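# Tighten the cylinder's loose nut using the impact wrench

## Task

Use the impact wrench to tighten the nut that sits loose on the cylinder.

## Robot and tools

Robot: two six-joint arms, left_arm and right_arm, each ending in a parallel two-finger gripper. Per arm the joint order is always waist (joint1), shoulder (joint2), elbow (joint3), wrist pitch (joint4), wrist yaw (joint5), wrist roll (joint6). Stated ranges in radians: waist -2.618 to 3.054, shoulder 0.000 to 3.142, elbow 0.000 to 3.142, wrist pitch -1.571 to 1.571, wrist yaw -1.571 to 1.571, wrist roll -2.094 to 2.094. True ends may differ by up to 0.036 rad either way.

Frames: all reported poses use one scene frame with its origin on the tabletop midway between the arms, +z up, +x out over the table, and left_arm on the +y side (the names do not refer to image sides). Arm bases: left_arm at (+0.034, +0.351, 0) m, quat_wxyz (+0.998, 0, 0, -0.066); right_arm at (+0.031, -0.334, 0) m, quat_wxyz (+1.000, 0, 0, +0.020). The fingers point along the gripper's +z and close along its y axis; end_effector_position is the spot between the pads, roughly 1 cm short of the fingertips, and can be somewhat wrong, especially when reaching far.

The command row: every movement command uses one row of 14 numbers in [-1, 1], always covering both arms even if one stays still: left_arm's 6 joint values then its opening, then right_arm's 6 joint values then its opening. Joint values are offsets, not poses, scaled so 1.0 equals 1.202 rad (waist), 1.258 (shoulder), 1.238 (elbow), 2.073 (wrist pitch), 2.022 (wrist yaw and wrist roll). The opening is absolute: +1 fully open, -1 closed.

execute_actions(actions): a list of up to 15 actions; each action is a table of up to 15 rows, one row per 1/30 s control step; a short table repeats its last row to fill 15 steps. Within an action, offsets count from the joint angles at that action's start (for a call's first action, the angles last reported in this scene), not from the previous row. An action that would push a joint more than 0.036 rad beyond its range is rejected for both arms; if the first action fails this or any action is malformed, the whole call does nothing. A joint pushed beyond its real end stops there, and the result may say "joint sent to its limit" (absence of that line proves nothing). An empty list just returns state and images.

move(target, speed, blocking): target is one 14-number row as above, with offsets measured from the "Joint positions" of the latest result that shows them. All joints travel in sync, so the hand traces a curve; duration is clamped to 0.5 to 10 s. speed (rad/s, 0.01 to 2, default 0.5) caps the joint with the longest travel. Finger values are sent immediately. It does not avoid obstacles or the other arm. blocking=false returns after 0.5 s while the arm keeps going; then use wait(0) or stop before sending anything else. The extra "move:" line reports the ending (done, off_target, moving, held, fault), limits=held or limits=none, and each arm's joint farthest from target.

wait(seconds): 0 to 10; lets time pass holding the last commands, returning early if a running move ends. stop(): brakes a running move; fast arms need room; the fingers continue. zoom_image(camera, region): camera is cam_high, cam_left_wrist or cam_right_wrist (all 504x504); region [x0, y0, x1, y1] in pixels from the top-left, at most 504 by 504. read_manual(section): only returns licence text. finished_scene(scene): ends scene number 1 or 2 for good and reports success; call it only once the nut stays tight.

Results: the state line gives each hand's position (m) and quat_wxyz in the scene frame. Joint positions and Joint velocities list per arm the six joints (rad, rad/s) plus pad gap (m; 0.094 when fully open). Joint targets show where joints are currently being driven. grip_measured is the finger opening on the command scale; readings can be off by about 1 mm. "joint command not followed" means a clearance check altered some joint targets. FAULT and MOTOR HOT lines warn of stops; heat builds while holding loads, with a stop at 90 °C and a fall at 100 °C.

Motion behaviour: each joint's target may lead its measured angle by at most 0.202 (waist), 0.258 (shoulder), 0.238 (elbow), 0.573 (wrist pitch), 0.522 (wrist yaw, roll) rad, and targets implying more than 70 mm of hand travel per step are scaled back, so big changes take several actions and may need re-sending. Sending zero offsets can let an arm droop; to hold it, command it back to the desired angles first, then zeros, increasing the aim if it falls short. The robot keeps running on your last command while you think.

Gripping: to hold the wrench, command an opening roughly 0.03 below grip_measured; smaller gaps grip lighter. Pad force peaks around 50 to 62 N.

Avoid: dropping the wrench, slamming or pressing hard into objects, knocking anything off the table (that fails the task), and letting the two arms collide or push on each other. Objects may occasionally be tugged or nudged by outside disturbances.

Each tool is called after "Call:" as a command line: name --argument value for each argument, lists and objects as JSON in quotes; but a table of rows of numbers goes row by row, as --pt "numbers of a row", without its own name.

## Session

Call:
execute_actions --actions '[]'

Scene clock: 0.00 s.
left_arm: end_effector_position=(+0.0535, +0.5272, +0.1161) grip_measured=+1.000 end_effector_quat_wxyz=(-0.076, -0.426, +0.891, +0.137) | right_arm: end_effector_position=(+0.6261, -0.2467, +0.3684) grip_measured=+1.000 end_effector_quat_wxyz=(+0.627, -0.376, +0.620, -0.286)
Joint names: [waist, shoulder, elbow, wrist pitch, wrist yaw, wrist roll]
Joint positions: left_arm=[ 1.276  1.105  0.87  -1.272 -0.309  0.262  0.094] | right_arm=[ 0.113  1.884  1.688  0.146  0.037 -0.971  0.094]
Joint velocities: left_arm=[ 0.002 -0.017  0.007  0.037  0.022 -0.066  0.   ] | right_arm=[-0.002 -0.022  0.002  0.066  0.022 -0.066  0.   ]
Motor temperatures (°C, as the motors report them): left_arm=[17 19 17 18 18 19] | right_arm=[17 16 17 17 17 17]
Joint targets: left_arm=[1.276 1.098 0.881 -1.267 -0.313 0.259] | right_arm=[0.113 1.884 1.689 0.128 0.036 -0.967]

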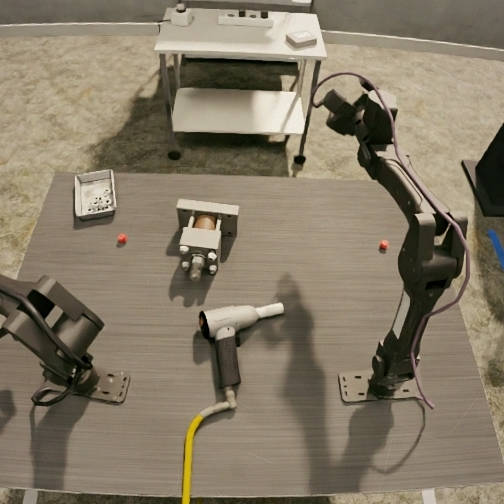

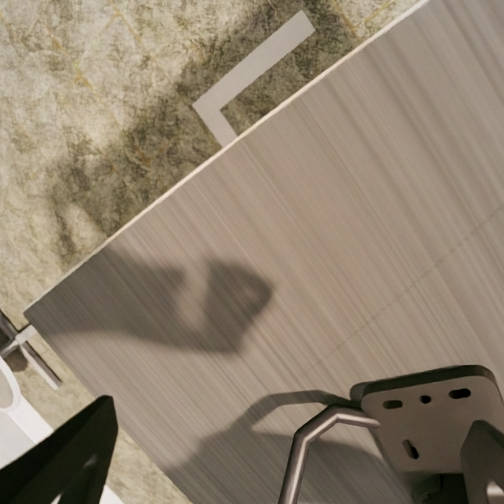

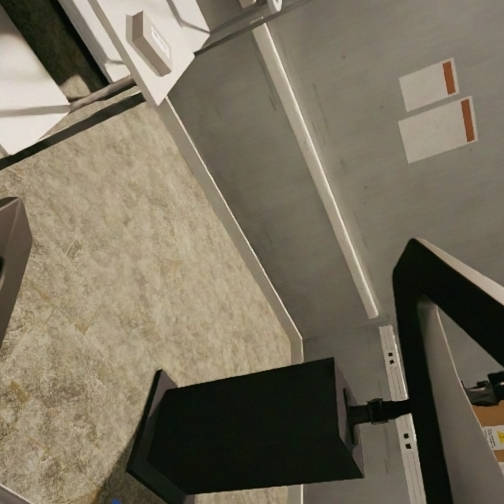

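Call:
zoom_image --camera "cam_high" --region '[150, 180, 310, 420]'

Call:
zoom_image --camera "cam_high" --region '[160, 190, 250, 290]'

Region (150, 180, 310, 420) of cam_high's 504x504 image, scaled by 2.100, with more detail than that image has.

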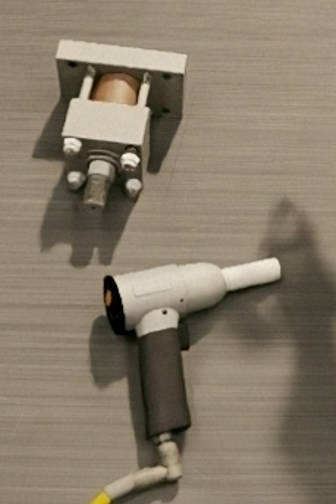

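Region (160, 190, 250, 290) of cam_high's 504x504 image, scaled by 5.040, with more detail than that image has; it fills the left 454 columns of this view, and the rest is white.

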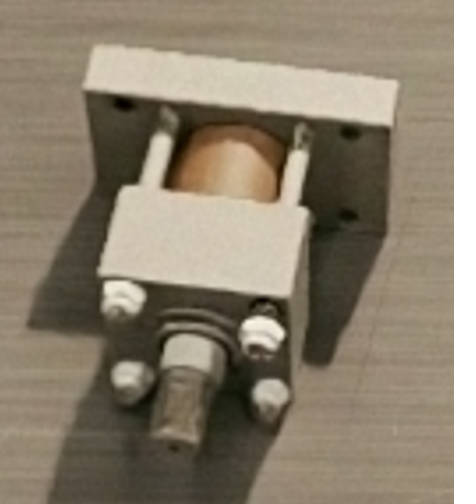

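Call:
move --target '[0,0,0,0,0,0,1, 0.6,0.05,0.2,-0.6,-0.018,0.6,1]' --speed 1.2

Scene clock: 23.77 s.
left_arm: end_effector_position=(+0.0535, +0.5272, +0.1161) grip_measured=+1.000 end_effector_quat_wxyz=(-0.076, -0.426, +0.891, +0.137) | right_arm: end_effector_position=(+0.3323, +0.0317, +0.2024) grip_measured=+1.000 end_effector_quat_wxyz=(+0.203, -0.306, +0.921, +0.127)
Joint names: [waist, shoulder, elbow, wrist pitch, wrist yaw, wrist roll]
Joint positions: left_arm=[ 1.276  1.105  0.87  -1.272 -0.309  0.262  0.094] | right_arm=[ 0.838  1.928  1.913 -1.072  0.     0.237  0.094]
Joint velocities: left_arm=[-0.002 -0.012 -0.007 -0.022  0.066  0.022  0.   ] | right_arm=[-0.002 -0.002 -0.002 -0.066 -0.022 -0.022  0.   ]
Motor temperatures (°C, as the motors report them): left_arm=[17 19 18 18 18 19] | right_arm=[17 20 19 21 17 17]
Joint targets: left_arm=[1.276 1.105 0.870 -1.272 -0.309 0.262] | right_arm=[0.835 1.946 1.935 -1.098 0.000 0.242]
move: off_target (right_arm); limits=none; left_arm: farthest joint: the waist, 0.000 radians from its target (0.000 radians at the start); right_arm: farthest joint: the wrist pitch, 0.026 radians from its target (1.243 radians at the start)
camera_calibration (this result's frames):
cam_right_wrist: T_world_to_cam=[[0.712753, -0.700884, -0.027272, -0.213577], [-0.669315, -0.691248, 0.272386, 0.188762], [-0.209763, -0.175891, -0.961801, 0.373686], [0, 0, 0, 1]] pos_world=[0.356955, 0.0465166, 0.302171]

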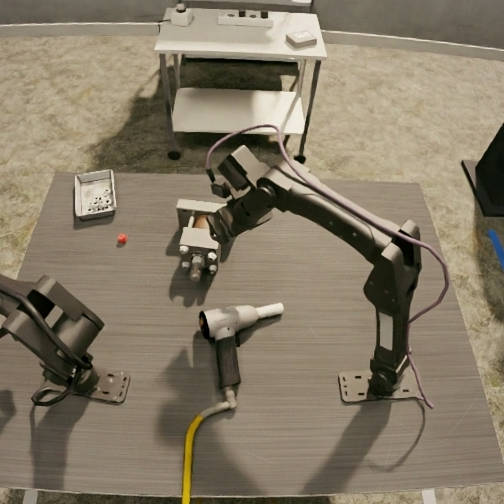

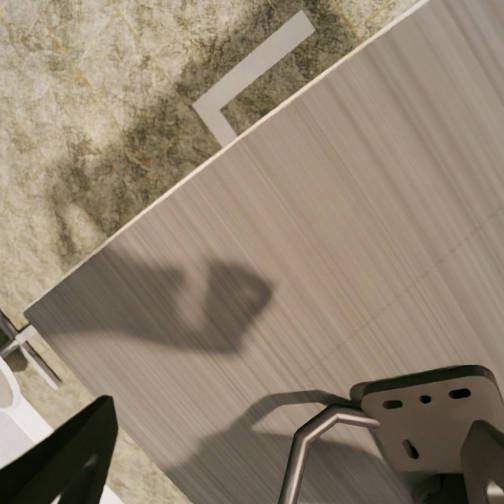

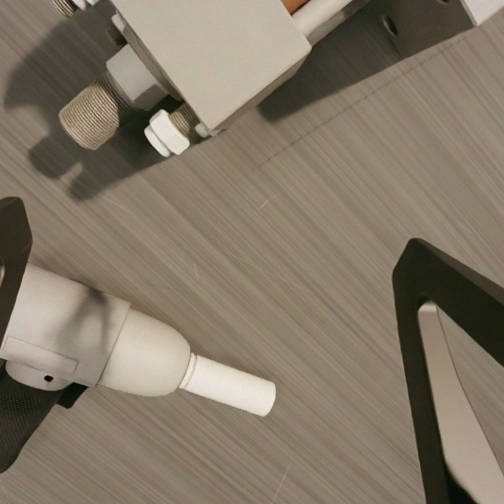

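Call:
move --target '[0,0,0,0,0,0,1, 0.42,0.115,0.095,-0.225,0,0.5,1]' --speed 1.0

Scene clock: 36.10 s.
left_arm: end_effector_position=(+0.0535, +0.5272, +0.1161) grip_measured=+1.000 end_effector_quat_wxyz=(-0.076, -0.426, +0.891, +0.137) | right_arm: end_effector_position=(+0.1019, +0.0520, +0.1521) grip_measured=+1.000 end_effector_quat_wxyz=(-0.000, -0.072, +0.997, +0.004)
Joint names: [waist, shoulder, elbow, wrist pitch, wrist yaw, wrist roll]
Joint positions: left_arm=[ 1.276  1.105  0.87  -1.272 -0.309  0.262  0.094] | right_arm=[ 1.344  2.056  2.008 -1.516 -0.003  1.241  0.094]
Joint velocities: left_arm=[-0.002  0.012  0.002  0.022 -0.007 -0.037  0.   ] | right_arm=[-0.012 -0.007  0.012 -0.037  0.037 -0.022  0.   ]
Motor temperatures (°C, as the motors report them): left_arm=[17 19 19 18 18 19] | right_arm=[17 20 19 20 17 17]
Joint targets: left_arm=[1.276 1.105 0.870 -1.272 -0.309 0.262] | right_arm=[1.343 2.073 2.030 -1.538 0.000 1.247]
move: off_target (right_arm); limits=none; left_arm: farthest joint: the waist, 0.000 radians from its target (0.000 radians at the start); right_arm: farthest joint: the elbow, 0.022 radians from its target (0.118 radians at the start)
camera_calibration (this result's frames):
cam_right_wrist: T_world_to_cam=[[0.287791, -0.957662, 0.00772879, 0.0148365], [-0.697264, -0.203992, 0.687176, -0.0232428], [-0.656505, -0.203152, -0.72645, 0.29172], [0, 0, 0, 1]] pos_world=[0.17104, 0.0687305, 0.227778]

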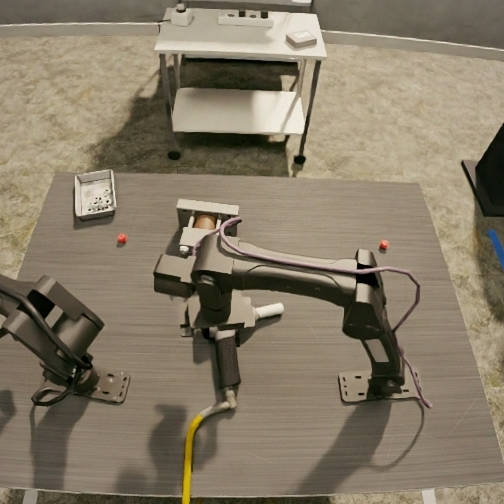

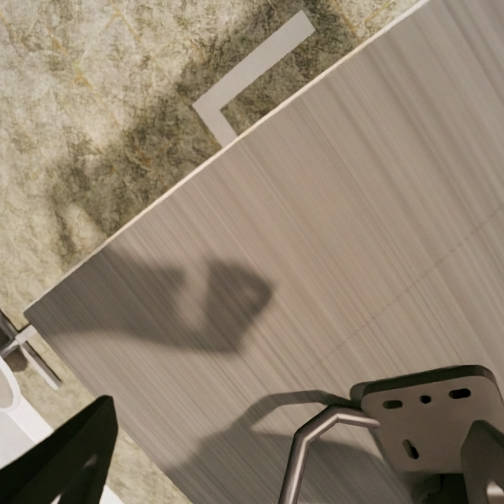

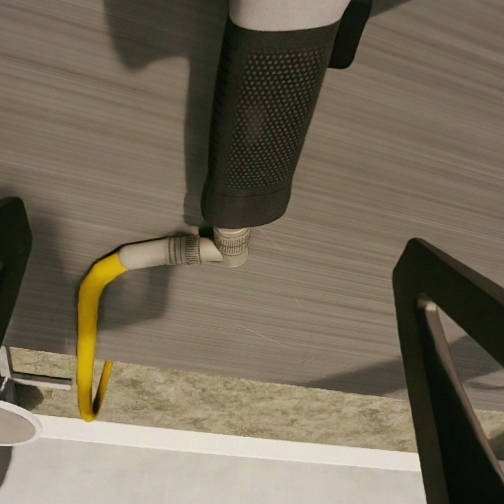

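Call:
move --target '[0,0,0,0,0,0,1, -0.055,-0.053,-0.278,0.130,0,-0.033,1]' --speed 0.6

Scene clock: 48.47 s.
left_arm: end_effector_position=(+0.0535, +0.5272, +0.1161) grip_measured=+1.000 end_effector_quat_wxyz=(-0.076, -0.426, +0.891, +0.137) | right_arm: end_effector_position=(+0.1212, +0.0343, +0.0861) grip_measured=+1.000 end_effector_quat_wxyz=(-0.004, -0.073, +0.997, -0.009)
Joint names: [waist, shoulder, elbow, wrist pitch, wrist yaw, wrist roll]
Joint positions: left_arm=[ 1.276  1.105  0.87  -1.272 -0.309  0.262  0.094] | right_arm=[ 1.285  2.012  1.68  -1.259 -0.003  1.18   0.094]
Joint velocities: left_arm=[ 0.002  0.012 -0.002  0.022 -0.051 -0.007  0.   ] | right_arm=[ 0.022  0.007  0.002  0.051  0.066 -0.022  0.   ]
Motor temperatures (°C, as the motors report them): left_arm=[17 19 19 18 18 19] | right_arm=[17 21 19 19 17 17]
Joint targets: left_arm=[1.276 1.105 0.870 -1.272 -0.309 0.262] | right_arm=[1.278 1.989 1.665 -1.247 -0.003 1.175]
move: off_target (right_arm); limits=none; left_arm: farthest joint: the waist, 0.000 radians from its target (0.000 radians at the start); right_arm: farthest joint: the shoulder, 0.022 radians from its target (0.066 radians at the start)
camera_calibration (this result's frames):
cam_right_wrist: T_world_to_cam=[[0.2901, -0.956531, 0.029852, -0.00935676], [-0.692506, -0.188292, 0.696406, 0.0300088], [-0.660513, -0.2227, -0.717026, 0.253161], [0, 0, 0, 1]] pos_world=[0.190712, 0.0530793, 0.160904]

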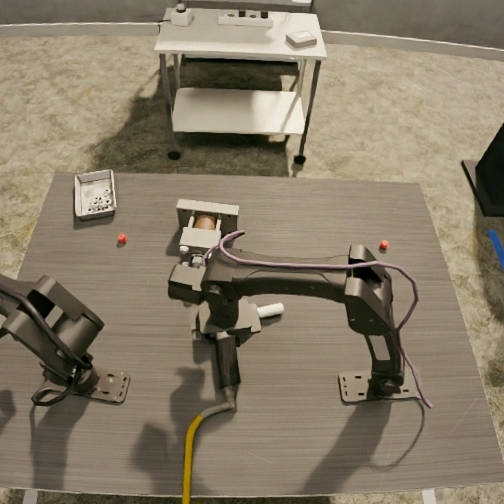

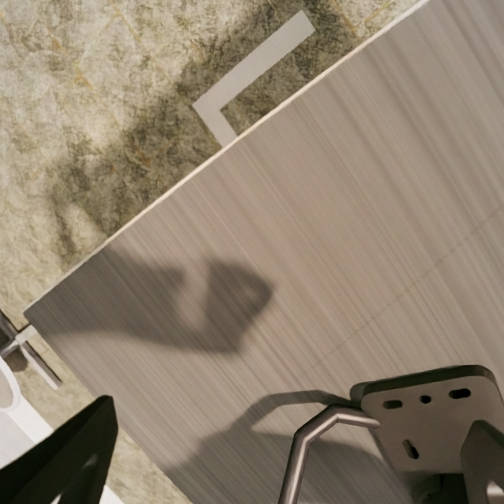

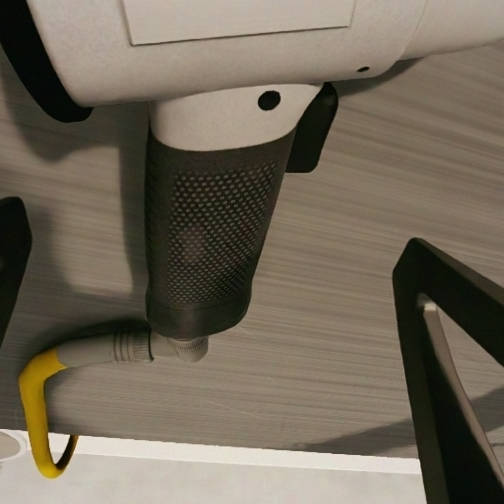

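Call:
move --target '[0,0,0,0,0,0,1, 0.018,0,0,0,0,-0.035,0.55]'

Call:
move --target '[0,0,0,0,0,0,1, 0,0,-0.175,0.115,0,0,0.55]' --speed 0.25

Scene clock: 57.33 s.
left_arm: end_effector_position=(+0.0535, +0.5272, +0.1161) grip_measured=+1.000 end_effector_quat_wxyz=(-0.076, -0.426, +0.891, +0.137) | right_arm: end_effector_position=(+0.1163, +0.0356, +0.0861) grip_measured=+0.552 end_effector_quat_wxyz=(-0.005, -0.112, +0.994, -0.008)
Joint names: [waist, shoulder, elbow, wrist pitch, wrist yaw, wrist roll]
Joint positions: left_arm=[ 1.276  1.105  0.87  -1.272 -0.309  0.262  0.094] | right_arm=[ 1.299  2.012  1.68  -1.258 -0.003  1.116  0.073]
Joint velocities: left_arm=[-0.002  0.017 -0.002  0.051  0.037  0.007  0.   ] | right_arm=[-0.002  0.012  0.002 -0.037 -0.037 -0.125 -0.001]
Motor temperatures (°C, as the motors report them): left_arm=[17 19 19 18 18 19] | right_arm=[17 22 18 18 17 17]
Joint targets: left_arm=[1.276 1.105 0.870 -1.272 -0.309 0.262] | right_arm=[1.307 2.012 1.680 -1.259 -0.003 1.110]
move: done; limits=none; left_arm: farthest joint: the waist, 0.000 radians from its target (0.000 radians at the start); right_arm: farthest joint: the waist, 0.008 radians from its target (0.021 radians at the start)
camera_calibration (this result's frames):
cam_right_wrist: T_world_to_cam=[[0.363961, -0.930972, 0.0287023, -0.0161241], [-0.674933, -0.242376, 0.696936, 0.026689], [-0.641871, -0.273029, -0.716559, 0.249786], [0, 0, 0, 1]] pos_world=[0.184212, 0.0596566, 0.160849]

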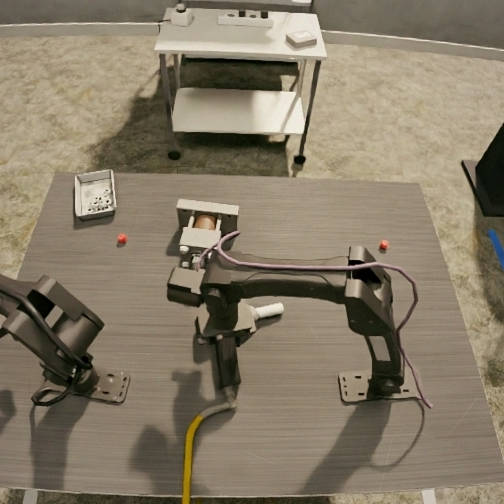

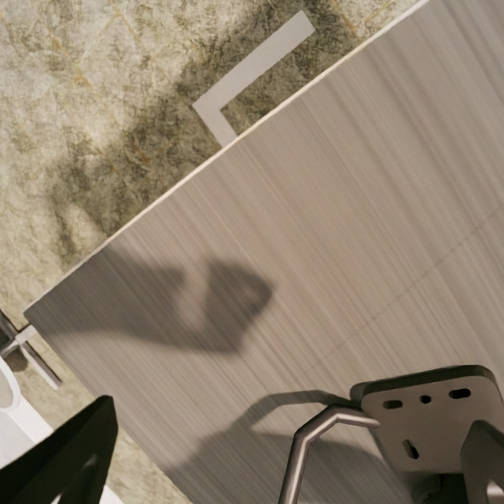

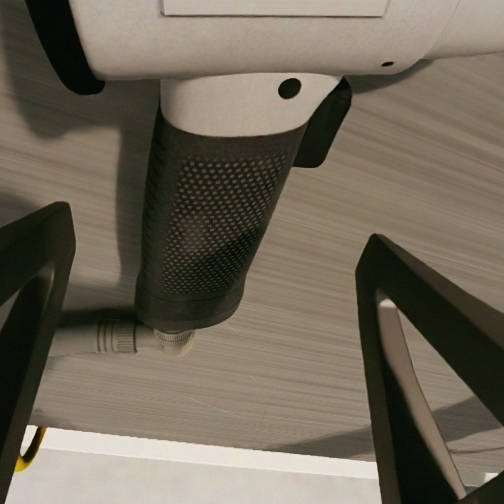

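Scene clock: 58.97 s.
left_arm: end_effector_position=(+0.0535, +0.5272, +0.1161) grip_measured=+1.000 end_effector_quat_wxyz=(-0.076, -0.426, +0.891, +0.137) | right_arm: end_effector_position=(+0.1156, +0.0327, +0.0365) grip_measured=+0.552 end_effector_quat_wxyz=(-0.000, -0.112, +0.994, +0.004)
Joint names: [waist, shoulder, elbow, wrist pitch, wrist yaw, wrist roll]
Joint positions: left_arm=[ 1.276  1.105  0.87  -1.272 -0.309  0.262  0.094] | right_arm=[ 1.299  2.012  1.48  -1.031 -0.003  1.116  0.073]
Joint velocities: left_arm=[-0.007  0.017 -0.007 -0.066  0.037 -0.007  0.   ] | right_arm=[ 0.007 -0.022  0.002  0.022 -0.037  0.007  0.   ]
Motor temperatures (°C, as the motors report them): left_arm=[17 19 19 18 18 19] | right_arm=[17 22 18 18 17 17]
Joint targets: left_arm=[1.276 1.105 0.870 -1.272 -0.309 0.262] | right_arm=[1.299 2.012 1.464 -1.020 -0.003 1.116]
move: done; limits=none; left_arm: farthest joint: the waist, 0.000 radians from its target (0.000 radians at the start); right_arm: farthest joint: the elbow, 0.017 radians from its target (0.217 radians at the start)
camera_calibration (this result's frames):
cam_right_wrist: T_world_to_cam=[[0.363852, -0.931432, 0.00672454, -0.0162904], [-0.679166, -0.260353, 0.686257, 0.061544], [-0.637452, -0.254263, -0.727328, 0.212332], [0, 0, 0, 1]] pos_world=[0.183077, 0.054838, 0.11231]

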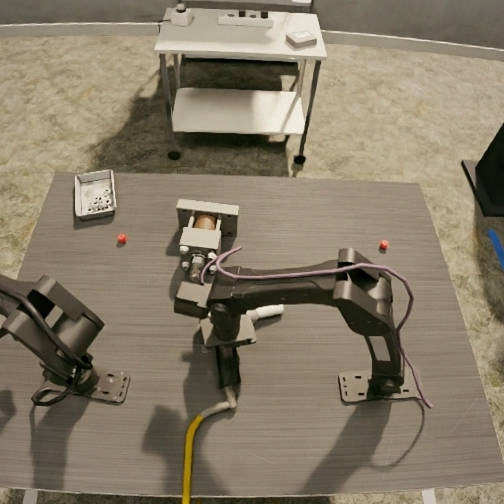

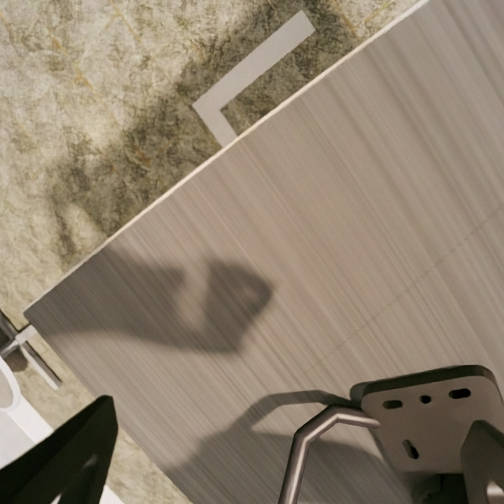

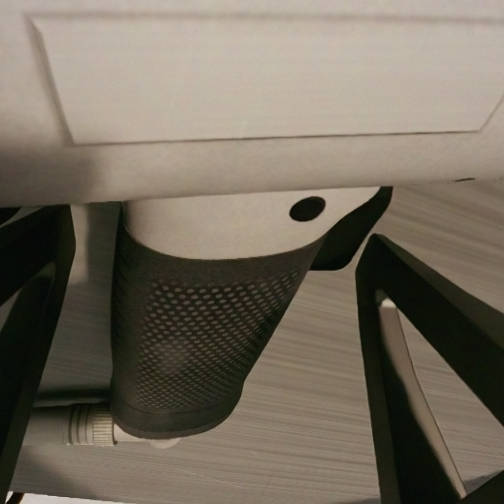

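Call:
move --target '[0,0,0,0,0,0,1, 0,0,-0.02,0.01,0,-0.05,0.55]' --speed 0.25

Call:
move --target '[0,0,0,0,0,0,1, 0,0,0,0,0,0,-0.1]'

Scene clock: 63.70 s.
left_arm: end_effector_position=(+0.0535, +0.5272, +0.1161) grip_measured=+1.000 end_effector_quat_wxyz=(-0.076, -0.426, +0.891, +0.137) | right_arm: end_effector_position=(+0.1160, +0.0344, +0.0365) grip_measured=+0.552 end_effector_quat_wxyz=(+0.001, -0.158, +0.987, +0.008)
Joint names: [waist, shoulder, elbow, wrist pitch, wrist yaw, wrist roll]
Joint positions: left_arm=[ 1.276  1.105  0.87  -1.272 -0.309  0.262  0.094] | right_arm=[ 1.299  2.012  1.48  -1.024 -0.003  1.022  0.073]
Joint velocities: left_arm=[ 0.002 -0.002 -0.007 -0.007  0.081  0.007  0.   ] | right_arm=[-0.007 -0.027 -0.007  0.007 -0.051 -0.037 -0.001]
Motor temperatures (°C, as the motors report them): left_arm=[17 19 19 18 18 19] | right_arm=[17 22 18 18 17 17]
Joint targets: left_arm=[1.276 1.105 0.870 -1.272 -0.309 0.262] | right_arm=[1.299 2.012 1.455 -1.011 -0.003 1.014]
move: off_target (right_arm); limits=none; left_arm: farthest joint: the waist, 0.000 radians from its target (0.000 radians at the start); right_arm: farthest joint: the elbow, 0.025 radians from its target (0.025 radians at the start)
camera_calibration (this result's frames):
cam_right_wrist: T_world_to_cam=[[0.449175, -0.893443, 0.00139396, -0.0258201], [-0.653592, -0.327527, 0.682307, 0.0617586], [-0.609146, -0.307386, -0.731064, 0.211738], [0, 0, 0, 1]] pos_world=[0.180942, 0.0622443, 0.112692]

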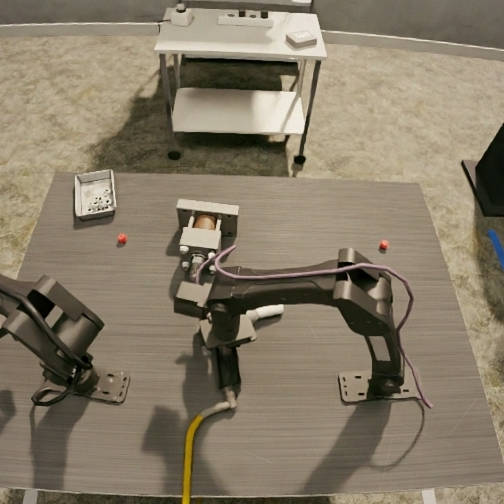

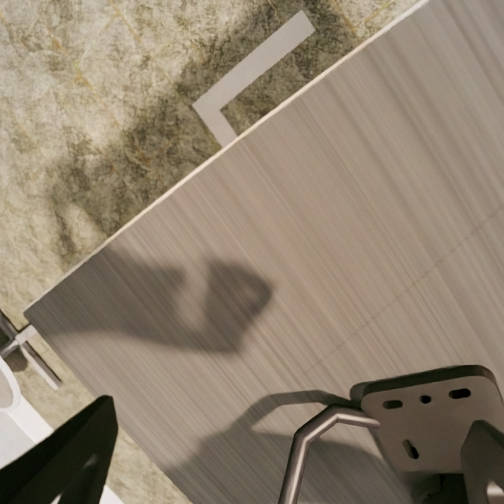

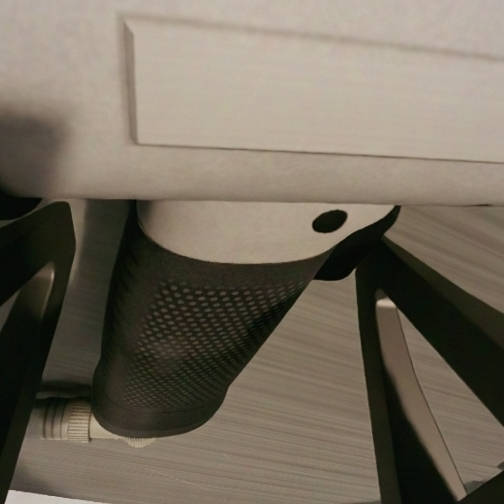

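Scene clock: 64.33 s.
left_arm: end_effector_position=(+0.0535, +0.5272, +0.1161) grip_measured=+1.000 end_effector_quat_wxyz=(-0.076, -0.426, +0.891, +0.137) | right_arm: end_effector_position=(+0.1148, +0.0380, +0.0402) grip_measured=+0.001 end_effector_quat_wxyz=(-0.002, -0.150, +0.989, +0.018)
Joint names: [waist, shoulder, elbow, wrist pitch, wrist yaw, wrist roll]
Joint positions: left_arm=[ 1.276  1.105  0.87  -1.272 -0.309  0.262  0.094] | right_arm=[ 1.297  2.004  1.484 -1.019 -0.018  1.037  0.047]
Joint velocities: left_arm=[-0.012 -0.002 -0.012 -0.007  0.007  0.007  0.   ] | right_arm=[-0.012 -0.007  0.002  0.051 -0.022  0.007  0.   ]
Motor temperatures (°C, as the motors report them): left_arm=[17 19 19 18 18 19] | right_arm=[17 22 18 18 17 17]
Joint targets: left_arm=[1.276 1.105 0.870 -1.272 -0.309 0.262] | right_arm=[1.299 2.011 1.480 -1.024 -0.003 1.022]
move: done; limits=none; left_arm: farthest joint: the waist, 0.000 radians from its target (0.000 radians at the start); right_arm: farthest joint: the wrist yaw, 0.015 radians from its target (0.000 radians at the start)
camera_calibration (this result's frames):
cam_right_wrist: T_world_to_cam=[[0.43467, -0.900355, -0.0205836, -0.0193262], [-0.651563, -0.330173, 0.682973, 0.0594839], [-0.621714, -0.283456, -0.730154, 0.215203], [0, 0, 0, 1]] pos_world=[0.180953, 0.0632402, 0.116107]

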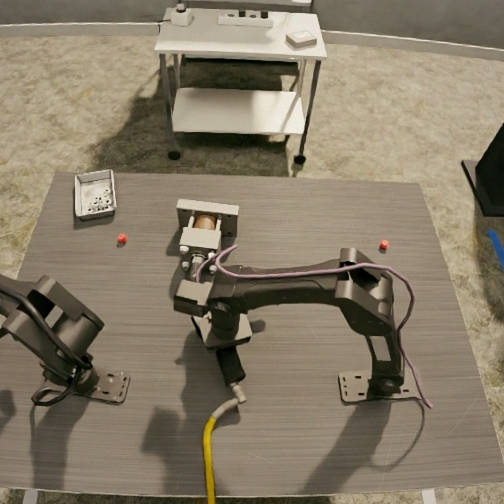

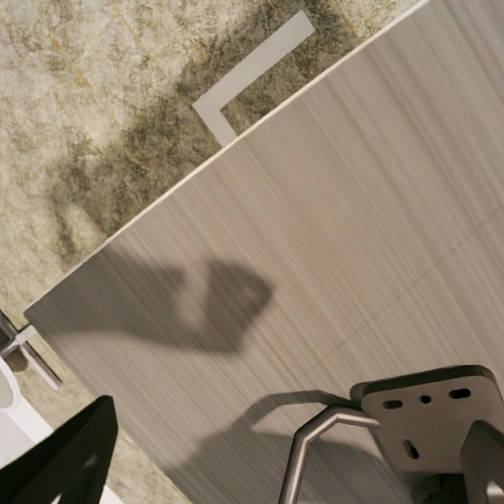

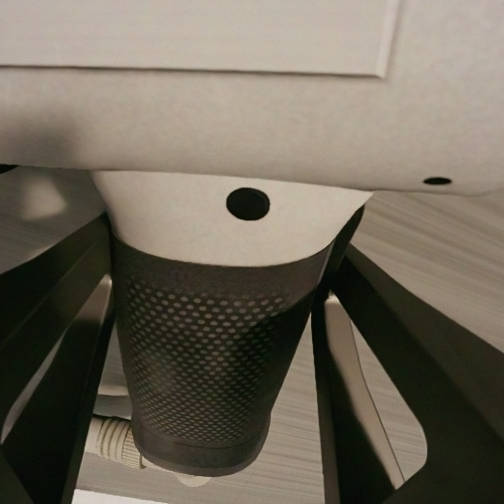

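Call:
move --target '[0,0,0,0,0,0,1, 0.075,-0.02,0.165,-0.115,0.008,0,-0.1]' --speed 0.3

Call:
move --target '[0,0,0,0,0,0,1, 0,0,0.01,0,0,-0.5,-0.1]' --speed 0.5

Scene clock: 69.90 s.
left_arm: end_effector_position=(+0.0535, +0.5272, +0.1161) grip_measured=+1.000 end_effector_quat_wxyz=(-0.076, -0.426, +0.891, +0.137) | right_arm: end_effector_position=(+0.0797, +0.0391, +0.0663) grip_measured=-0.003 end_effector_quat_wxyz=(-0.021, -0.187, +0.982, -0.013)
Joint names: [waist, shoulder, elbow, wrist pitch, wrist yaw, wrist roll]
Joint positions: left_arm=[ 1.276  1.105  0.87  -1.272 -0.309  0.262  0.094] | right_arm=[ 1.382  2.029  1.626 -1.206 -0.031  1.046  0.047]
Joint velocities: left_arm=[-0.007 -0.017  0.002 -0.066  0.037 -0.037  0.   ] | right_arm=[ 0.017  0.007 -0.007  0.007 -0.095 -0.022 -0.001]
Motor temperatures (°C, as the motors report them): left_arm=[17 19 19 18 18 19] | right_arm=[17 22 18 18 17 17]
Joint targets: left_arm=[1.276 1.105 0.870 -1.272 -0.309 0.262] | right_arm=[1.387 1.979 1.688 -1.257 -0.001 1.037]
move: off_target (right_arm); limits=none; left_arm: farthest joint: the waist, 0.000 radians from its target (0.000 radians at the start); right_arm: farthest joint: the elbow, 0.062 radians from its target (0.204 radians at the start)
camera_calibration (this result's frames):
cam_right_wrist: T_world_to_cam=[[0.501721, -0.864648, 0.0256647, -0.0123282], [-0.607635, -0.33116, 0.721882, 0.0131531], [-0.615675, -0.377778, -0.69154, 0.213452], [0, 0, 0, 1]] pos_world=[0.145595, 0.0743337, 0.138432]

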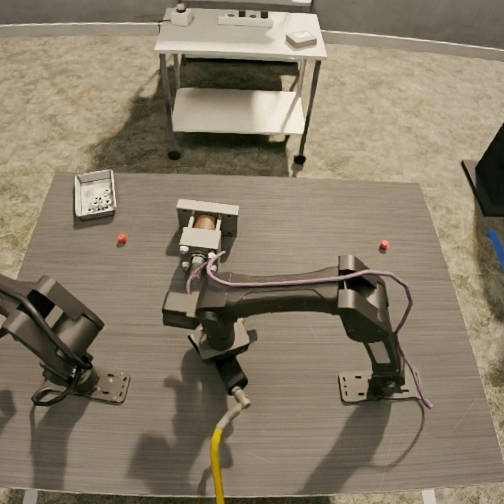

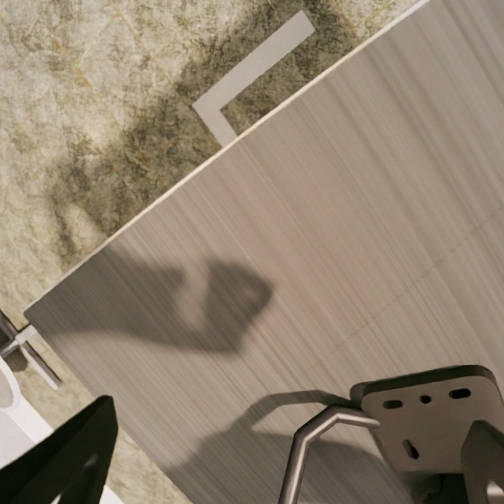

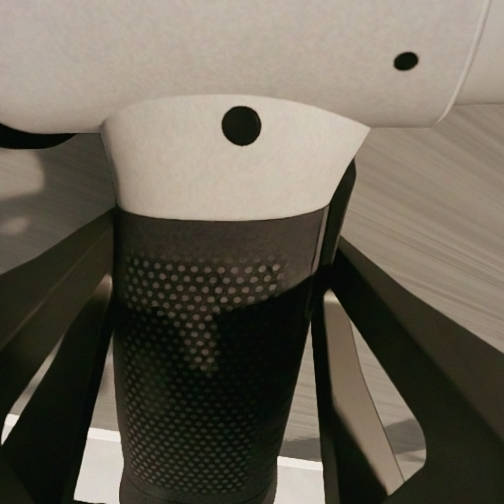

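Scene clock: 72.87 s.
left_arm: end_effector_position=(+0.0535, +0.5272, +0.1161) grip_measured=+1.000 end_effector_quat_wxyz=(-0.076, -0.426, +0.891, +0.137) | right_arm: end_effector_position=(+0.0740, +0.0195, +0.0612) grip_measured=-0.048 end_effector_quat_wxyz=(-0.064, -0.625, +0.777, -0.028)
Joint names: [waist, shoulder, elbow, wrist pitch, wrist yaw, wrist roll]
Joint positions: left_arm=[ 1.276  1.105  0.87  -1.272 -0.309  0.262  0.094] | right_arm=[ 1.382  2.045  1.621 -1.278 -0.046  0.065  0.045]
Joint velocities: left_arm=[-0.012 -0.017 -0.002  0.022 -0.095  0.037  0.   ] | right_arm=[-0.012 -0.012  0.017  0.037 -0.007 -0.022 -0.001]
Motor temperatures (°C, as the motors report them): left_arm=[17 19 19 18 18 19] | right_arm=[17 23 19 18 17 18]
Joint targets: left_arm=[1.276 1.105 0.870 -1.272 -0.309 0.262] | right_arm=[1.382 2.029 1.638 -1.206 -0.032 0.035]
move: off_target (right_arm); limits=none; left_arm: farthest joint: the waist, 0.000 radians from its target (0.000 radians at the start); right_arm: farthest joint: the wrist pitch, 0.072 radians from its target (0.000 radians at the start)
camera_calibration (this result's frames):
cam_right_wrist: T_world_to_cam=[[0.996761, -0.0688744, -0.041521, -0.0743149], [-0.011514, -0.633187, 0.773913, -0.0345694], [-0.0795933, -0.770928, -0.631929, 0.163292], [0, 0, 0, 1]] pos_world=[0.0866732, 0.0988792, 0.126857]

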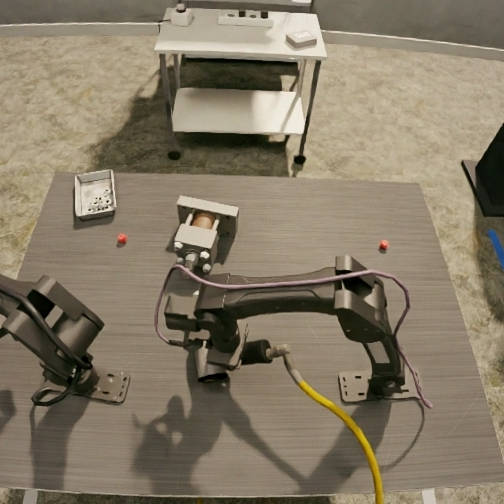

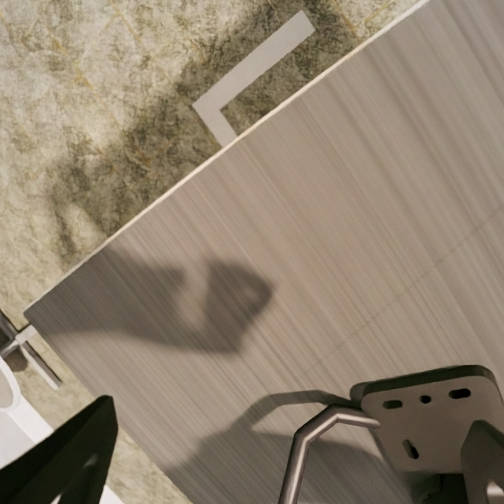

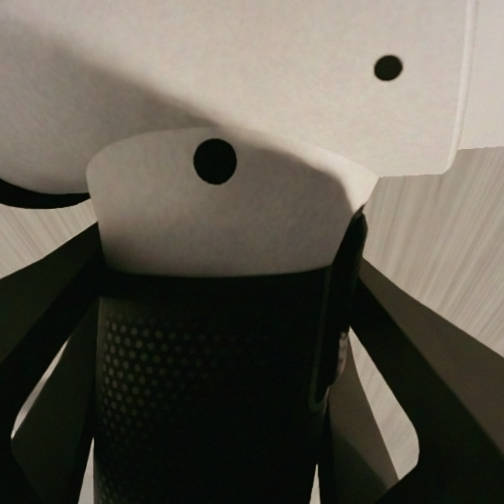

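Call:
move --target '[0,0,0,0,0,0,1, 0,-0.095,-0.19,0.128,0.02,0,-0.1]' --speed 0.25

Call:
move --target '[0,0,0,0,0,0,1, 0,0,0,0,0,0,0.6]'

Scene clock: 82.50 s.
left_arm: end_effector_position=(+0.0535, +0.5272, +0.1161) grip_measured=+1.000 end_effector_quat_wxyz=(-0.076, -0.426, +0.891, +0.137) | right_arm: end_effector_position=(+0.0717, +0.0034, +0.0516) grip_measured=-0.048 end_effector_quat_wxyz=(-0.038, -0.617, +0.786, +0.001)
Joint names: [waist, shoulder, elbow, wrist pitch, wrist yaw, wrist roll]
Joint positions: left_arm=[ 1.276  1.105  0.87  -1.272 -0.309  0.262  0.094] | right_arm=[ 1.378  1.918  1.407 -1.114 -0.054  0.086  0.045]
Joint velocities: left_arm=[-0.012 -0.017  0.007 -0.022  0.037 -0.022  0.   ] | right_arm=[ 0.007 -0.007  0.017 -0.022  0.007 -0.022  0.   ]
Motor temperatures (°C, as the motors report them): left_arm=[17 19 19 18 18 19] | right_arm=[17 23 19 18 17 18]
Joint targets: left_arm=[1.276 1.105 0.870 -1.272 -0.309 0.262] | right_arm=[1.383 1.926 1.385 -1.013 -0.006 0.065]
move: off_target (right_arm); limits=none; left_arm: farthest joint: the waist, 0.000 radians from its target (0.000 radians at the start); right_arm: farthest joint: the wrist pitch, 0.101 radians from its target (0.265 radians at the start)
camera_calibration (this result's frames):
cam_right_wrist: T_world_to_cam=[[0.994975, -0.0909569, -0.0418494, -0.0732866], [-0.0327161, -0.690393, 0.722694, -0.0330357], [-0.0946266, -0.717694, -0.6899, 0.14857], [0, 0, 0, 1]] pos_world=[0.0858962, 0.0771544, 0.123306]

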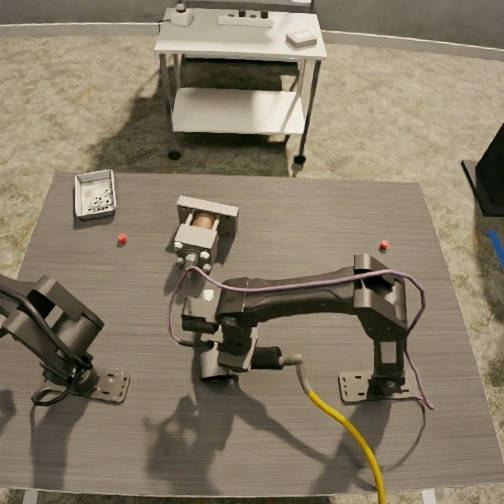

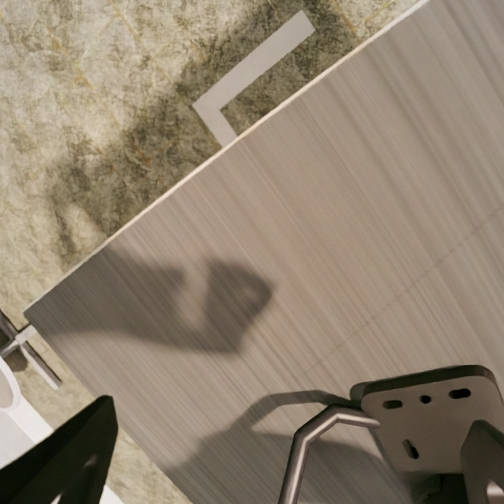

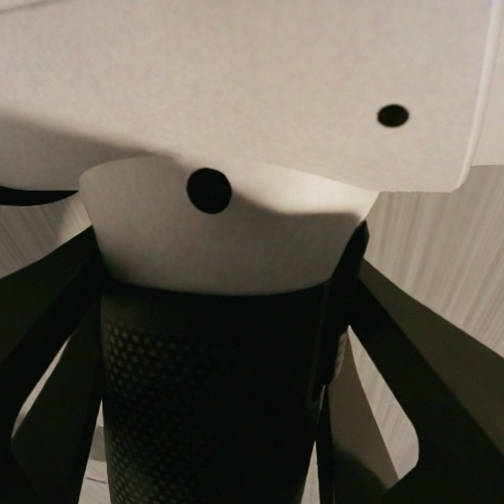

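Scene clock: 83.07 s.
left_arm: end_effector_position=(+0.0535, +0.5272, +0.1161) grip_measured=+1.000 end_effector_quat_wxyz=(-0.076, -0.426, +0.891, +0.137) | right_arm: end_effector_position=(+0.0701, +0.0038, +0.0532) grip_measured=+0.598 end_effector_quat_wxyz=(-0.043, -0.615, +0.787, +0.009)
Joint names: [waist, shoulder, elbow, wrist pitch, wrist yaw, wrist roll]
Joint positions: left_arm=[ 1.276  1.105  0.87  -1.272 -0.309  0.262  0.094] | right_arm=[ 1.374  1.914  1.407 -1.114 -0.072  0.087  0.075]
Joint velocities: left_arm=[-0.012 -0.007 -0.007  0.007  0.051  0.051  0.   ] | right_arm=[-0.007 -0.007  0.012 -0.007 -0.066  0.051  0.001]
Motor temperatures (°C, as the motors report them): left_arm=[17 19 19 18 18 19] | right_arm=[17 23 19 18 17 18]
Joint targets: left_arm=[1.276 1.105 0.870 -1.272 -0.309 0.262] | right_arm=[1.378 1.918 1.407 -1.114 -0.054 0.086]
move: done; limits=none; left_arm: farthest joint: the waist, 0.000 radians from its target (0.000 radians at the start); right_arm: farthest joint: the wrist yaw, 0.018 radians from its target (0.000 radians at the start)
camera_calibration (this result's frames):
cam_right_wrist: T_world_to_cam=[[0.993518, -0.0968817, -0.0594586, -0.0705399], [-0.0247048, -0.694598, 0.718974, -0.0342771], [-0.110955, -0.712844, -0.692489, 0.151044], [0, 0, 0, 1]] pos_world=[0.085995, 0.0770278, 0.125046]

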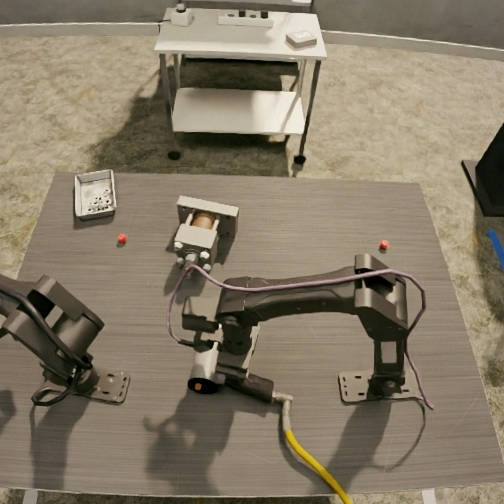

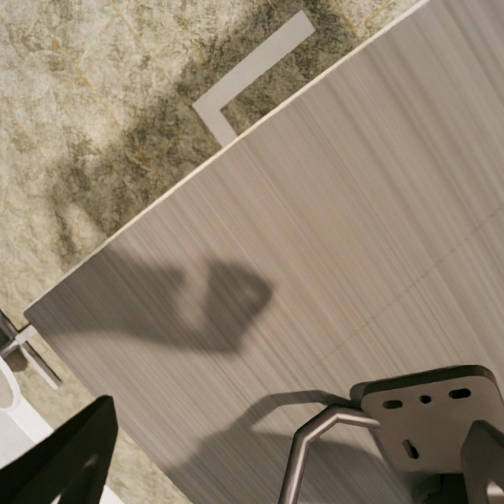

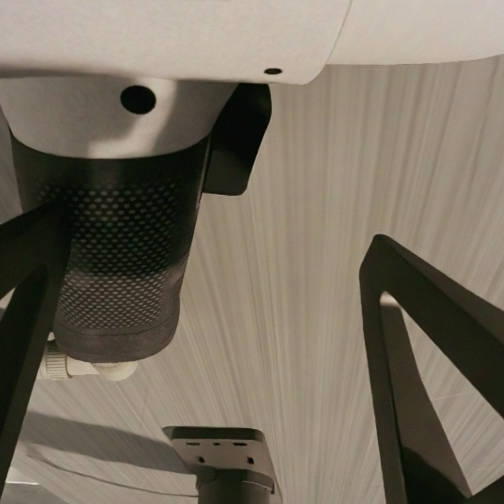

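Call:
move --target '[0,0,0,0,0,0,1, 0,-0.035,0.11,-0.05,0.04,0,0.7]' --speed 0.3

Call:
move --target '[0,0,0,0,0,0,1, 0.094,0,0,0,0,0.093,0.7]' --speed 0.4

Scene clock: 90.63 s.
left_arm: end_effector_position=(+0.0535, +0.5272, +0.1161) grip_measured=+1.000 end_effector_quat_wxyz=(-0.076, -0.426, +0.891, +0.137) | right_arm: end_effector_position=(+0.0856, +0.0175, +0.0936) grip_measured=+0.698 end_effector_quat_wxyz=(+0.008, -0.616, +0.788, +0.006)
Joint names: [waist, shoulder, elbow, wrist pitch, wrist yaw, wrist roll]
Joint positions: left_arm=[ 1.276  1.105  0.87  -1.272 -0.309  0.262  0.094] | right_arm=[ 1.374  1.879  1.527 -1.199  0.002  0.087  0.08 ]
Joint velocities: left_arm=[-0.012  0.002 -0.017  0.066 -0.022 -0.037  0.   ] | right_arm=[ 0.002 -0.022  0.002 -0.051 -0.066 -0.066  0.001]
Motor temperatures (°C, as the motors report them): left_arm=[17 19 19 18 18 19] | right_arm=[17 23 19 18 17 17]
Joint targets: left_arm=[1.276 1.105 0.870 -1.272 -0.309 0.262] | right_arm=[1.374 1.870 1.543 -1.218 0.009 0.087]
move: done; limits=none; left_arm: farthest joint: the waist, 0.000 radians from its target (0.000 radians at the start); right_arm: farthest joint: the wrist pitch, 0.019 radians from its target (0.103 radians at the start)
camera_calibration (this result's frames):
cam_right_wrist: T_world_to_cam=[[0.995343, -0.0945795, 0.0186072, -0.0897111], [-0.0823985, -0.734669, 0.673403, -0.0435263], [-0.0500201, -0.671801, -0.739041, 0.188967], [0, 0, 0, 1]] pos_world=[0.095159, 0.086486, 0.170634]

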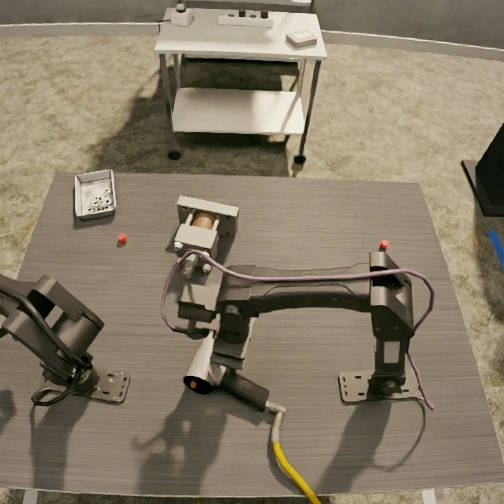

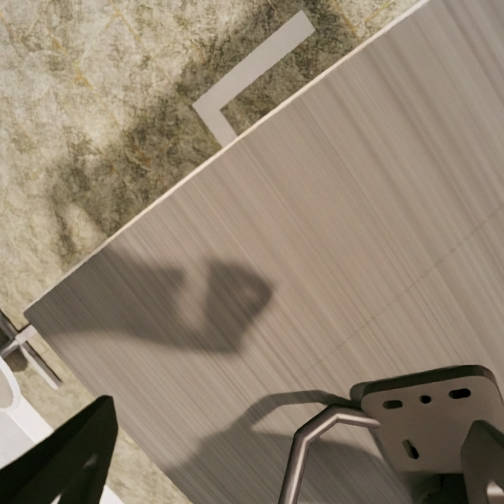

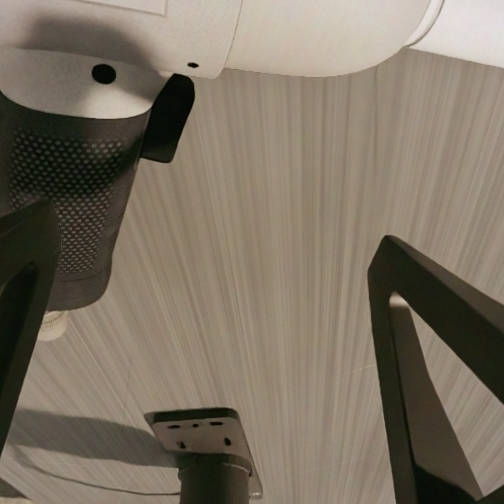

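Scene clock: 91.83 s.
left_arm: end_effector_position=(+0.0535, +0.5272, +0.1161) grip_measured=+1.000 end_effector_quat_wxyz=(-0.076, -0.426, +0.891, +0.137) | right_arm: end_effector_position=(+0.0476, +0.0213, +0.0936) grip_measured=+0.698 end_effector_quat_wxyz=(+0.007, -0.587, +0.810, +0.007)
Joint names: [waist, shoulder, elbow, wrist pitch, wrist yaw, wrist roll]
Joint positions: left_arm=[ 1.276  1.105  0.87  -1.272 -0.309  0.262  0.094] | right_arm=[ 1.481  1.879  1.527 -1.199  0.002  0.269  0.08 ]
Joint velocities: left_arm=[ 0.002  0.022 -0.002 -0.037 -0.007 -0.007  0.   ] | right_arm=[-0.007 -0.007  0.012 -0.081 -0.007 -0.081  0.001]
Motor temperatures (°C, as the motors report them): left_arm=[17 19 19 18 18 19] | right_arm=[17 23 19 18 17 17]
Joint targets: left_arm=[1.276 1.105 0.870 -1.272 -0.309 0.262] | right_arm=[1.487 1.879 1.527 -1.199 0.002 0.275]
move: done; limits=none; left_arm: farthest joint: the waist, 0.000 radians from its target (0.000 radians at the start); right_arm: farthest joint: the waist, 0.006 radians from its target (0.113 radians at the start)
camera_calibration (this result's frames):
cam_right_wrist: T_world_to_cam=[[0.985626, -0.168271, 0.0150382, -0.0491291], [-0.134409, -0.727116, 0.673228, -0.0415096], [-0.10235, -0.665572, -0.739282, 0.192023], [0, 0, 0, 1]] pos_world=[0.0624973, 0.089356, 0.170644]

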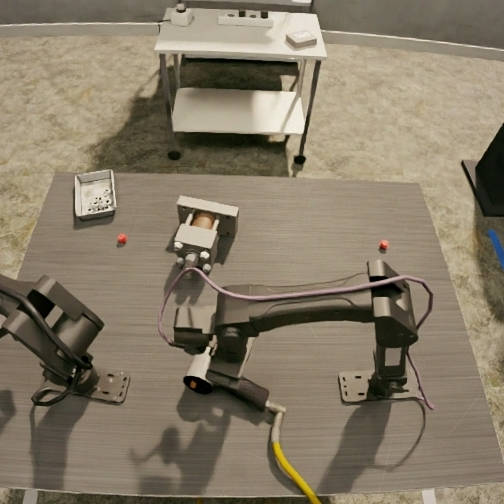

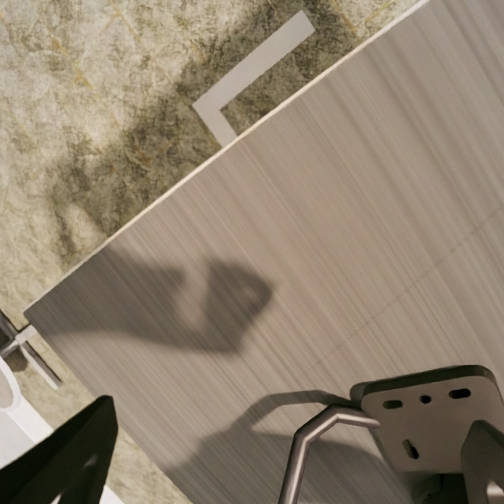

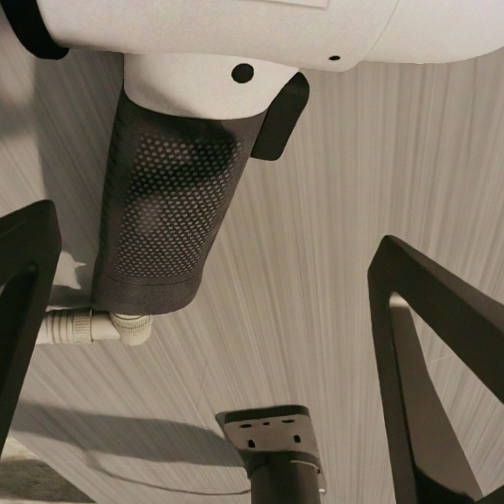

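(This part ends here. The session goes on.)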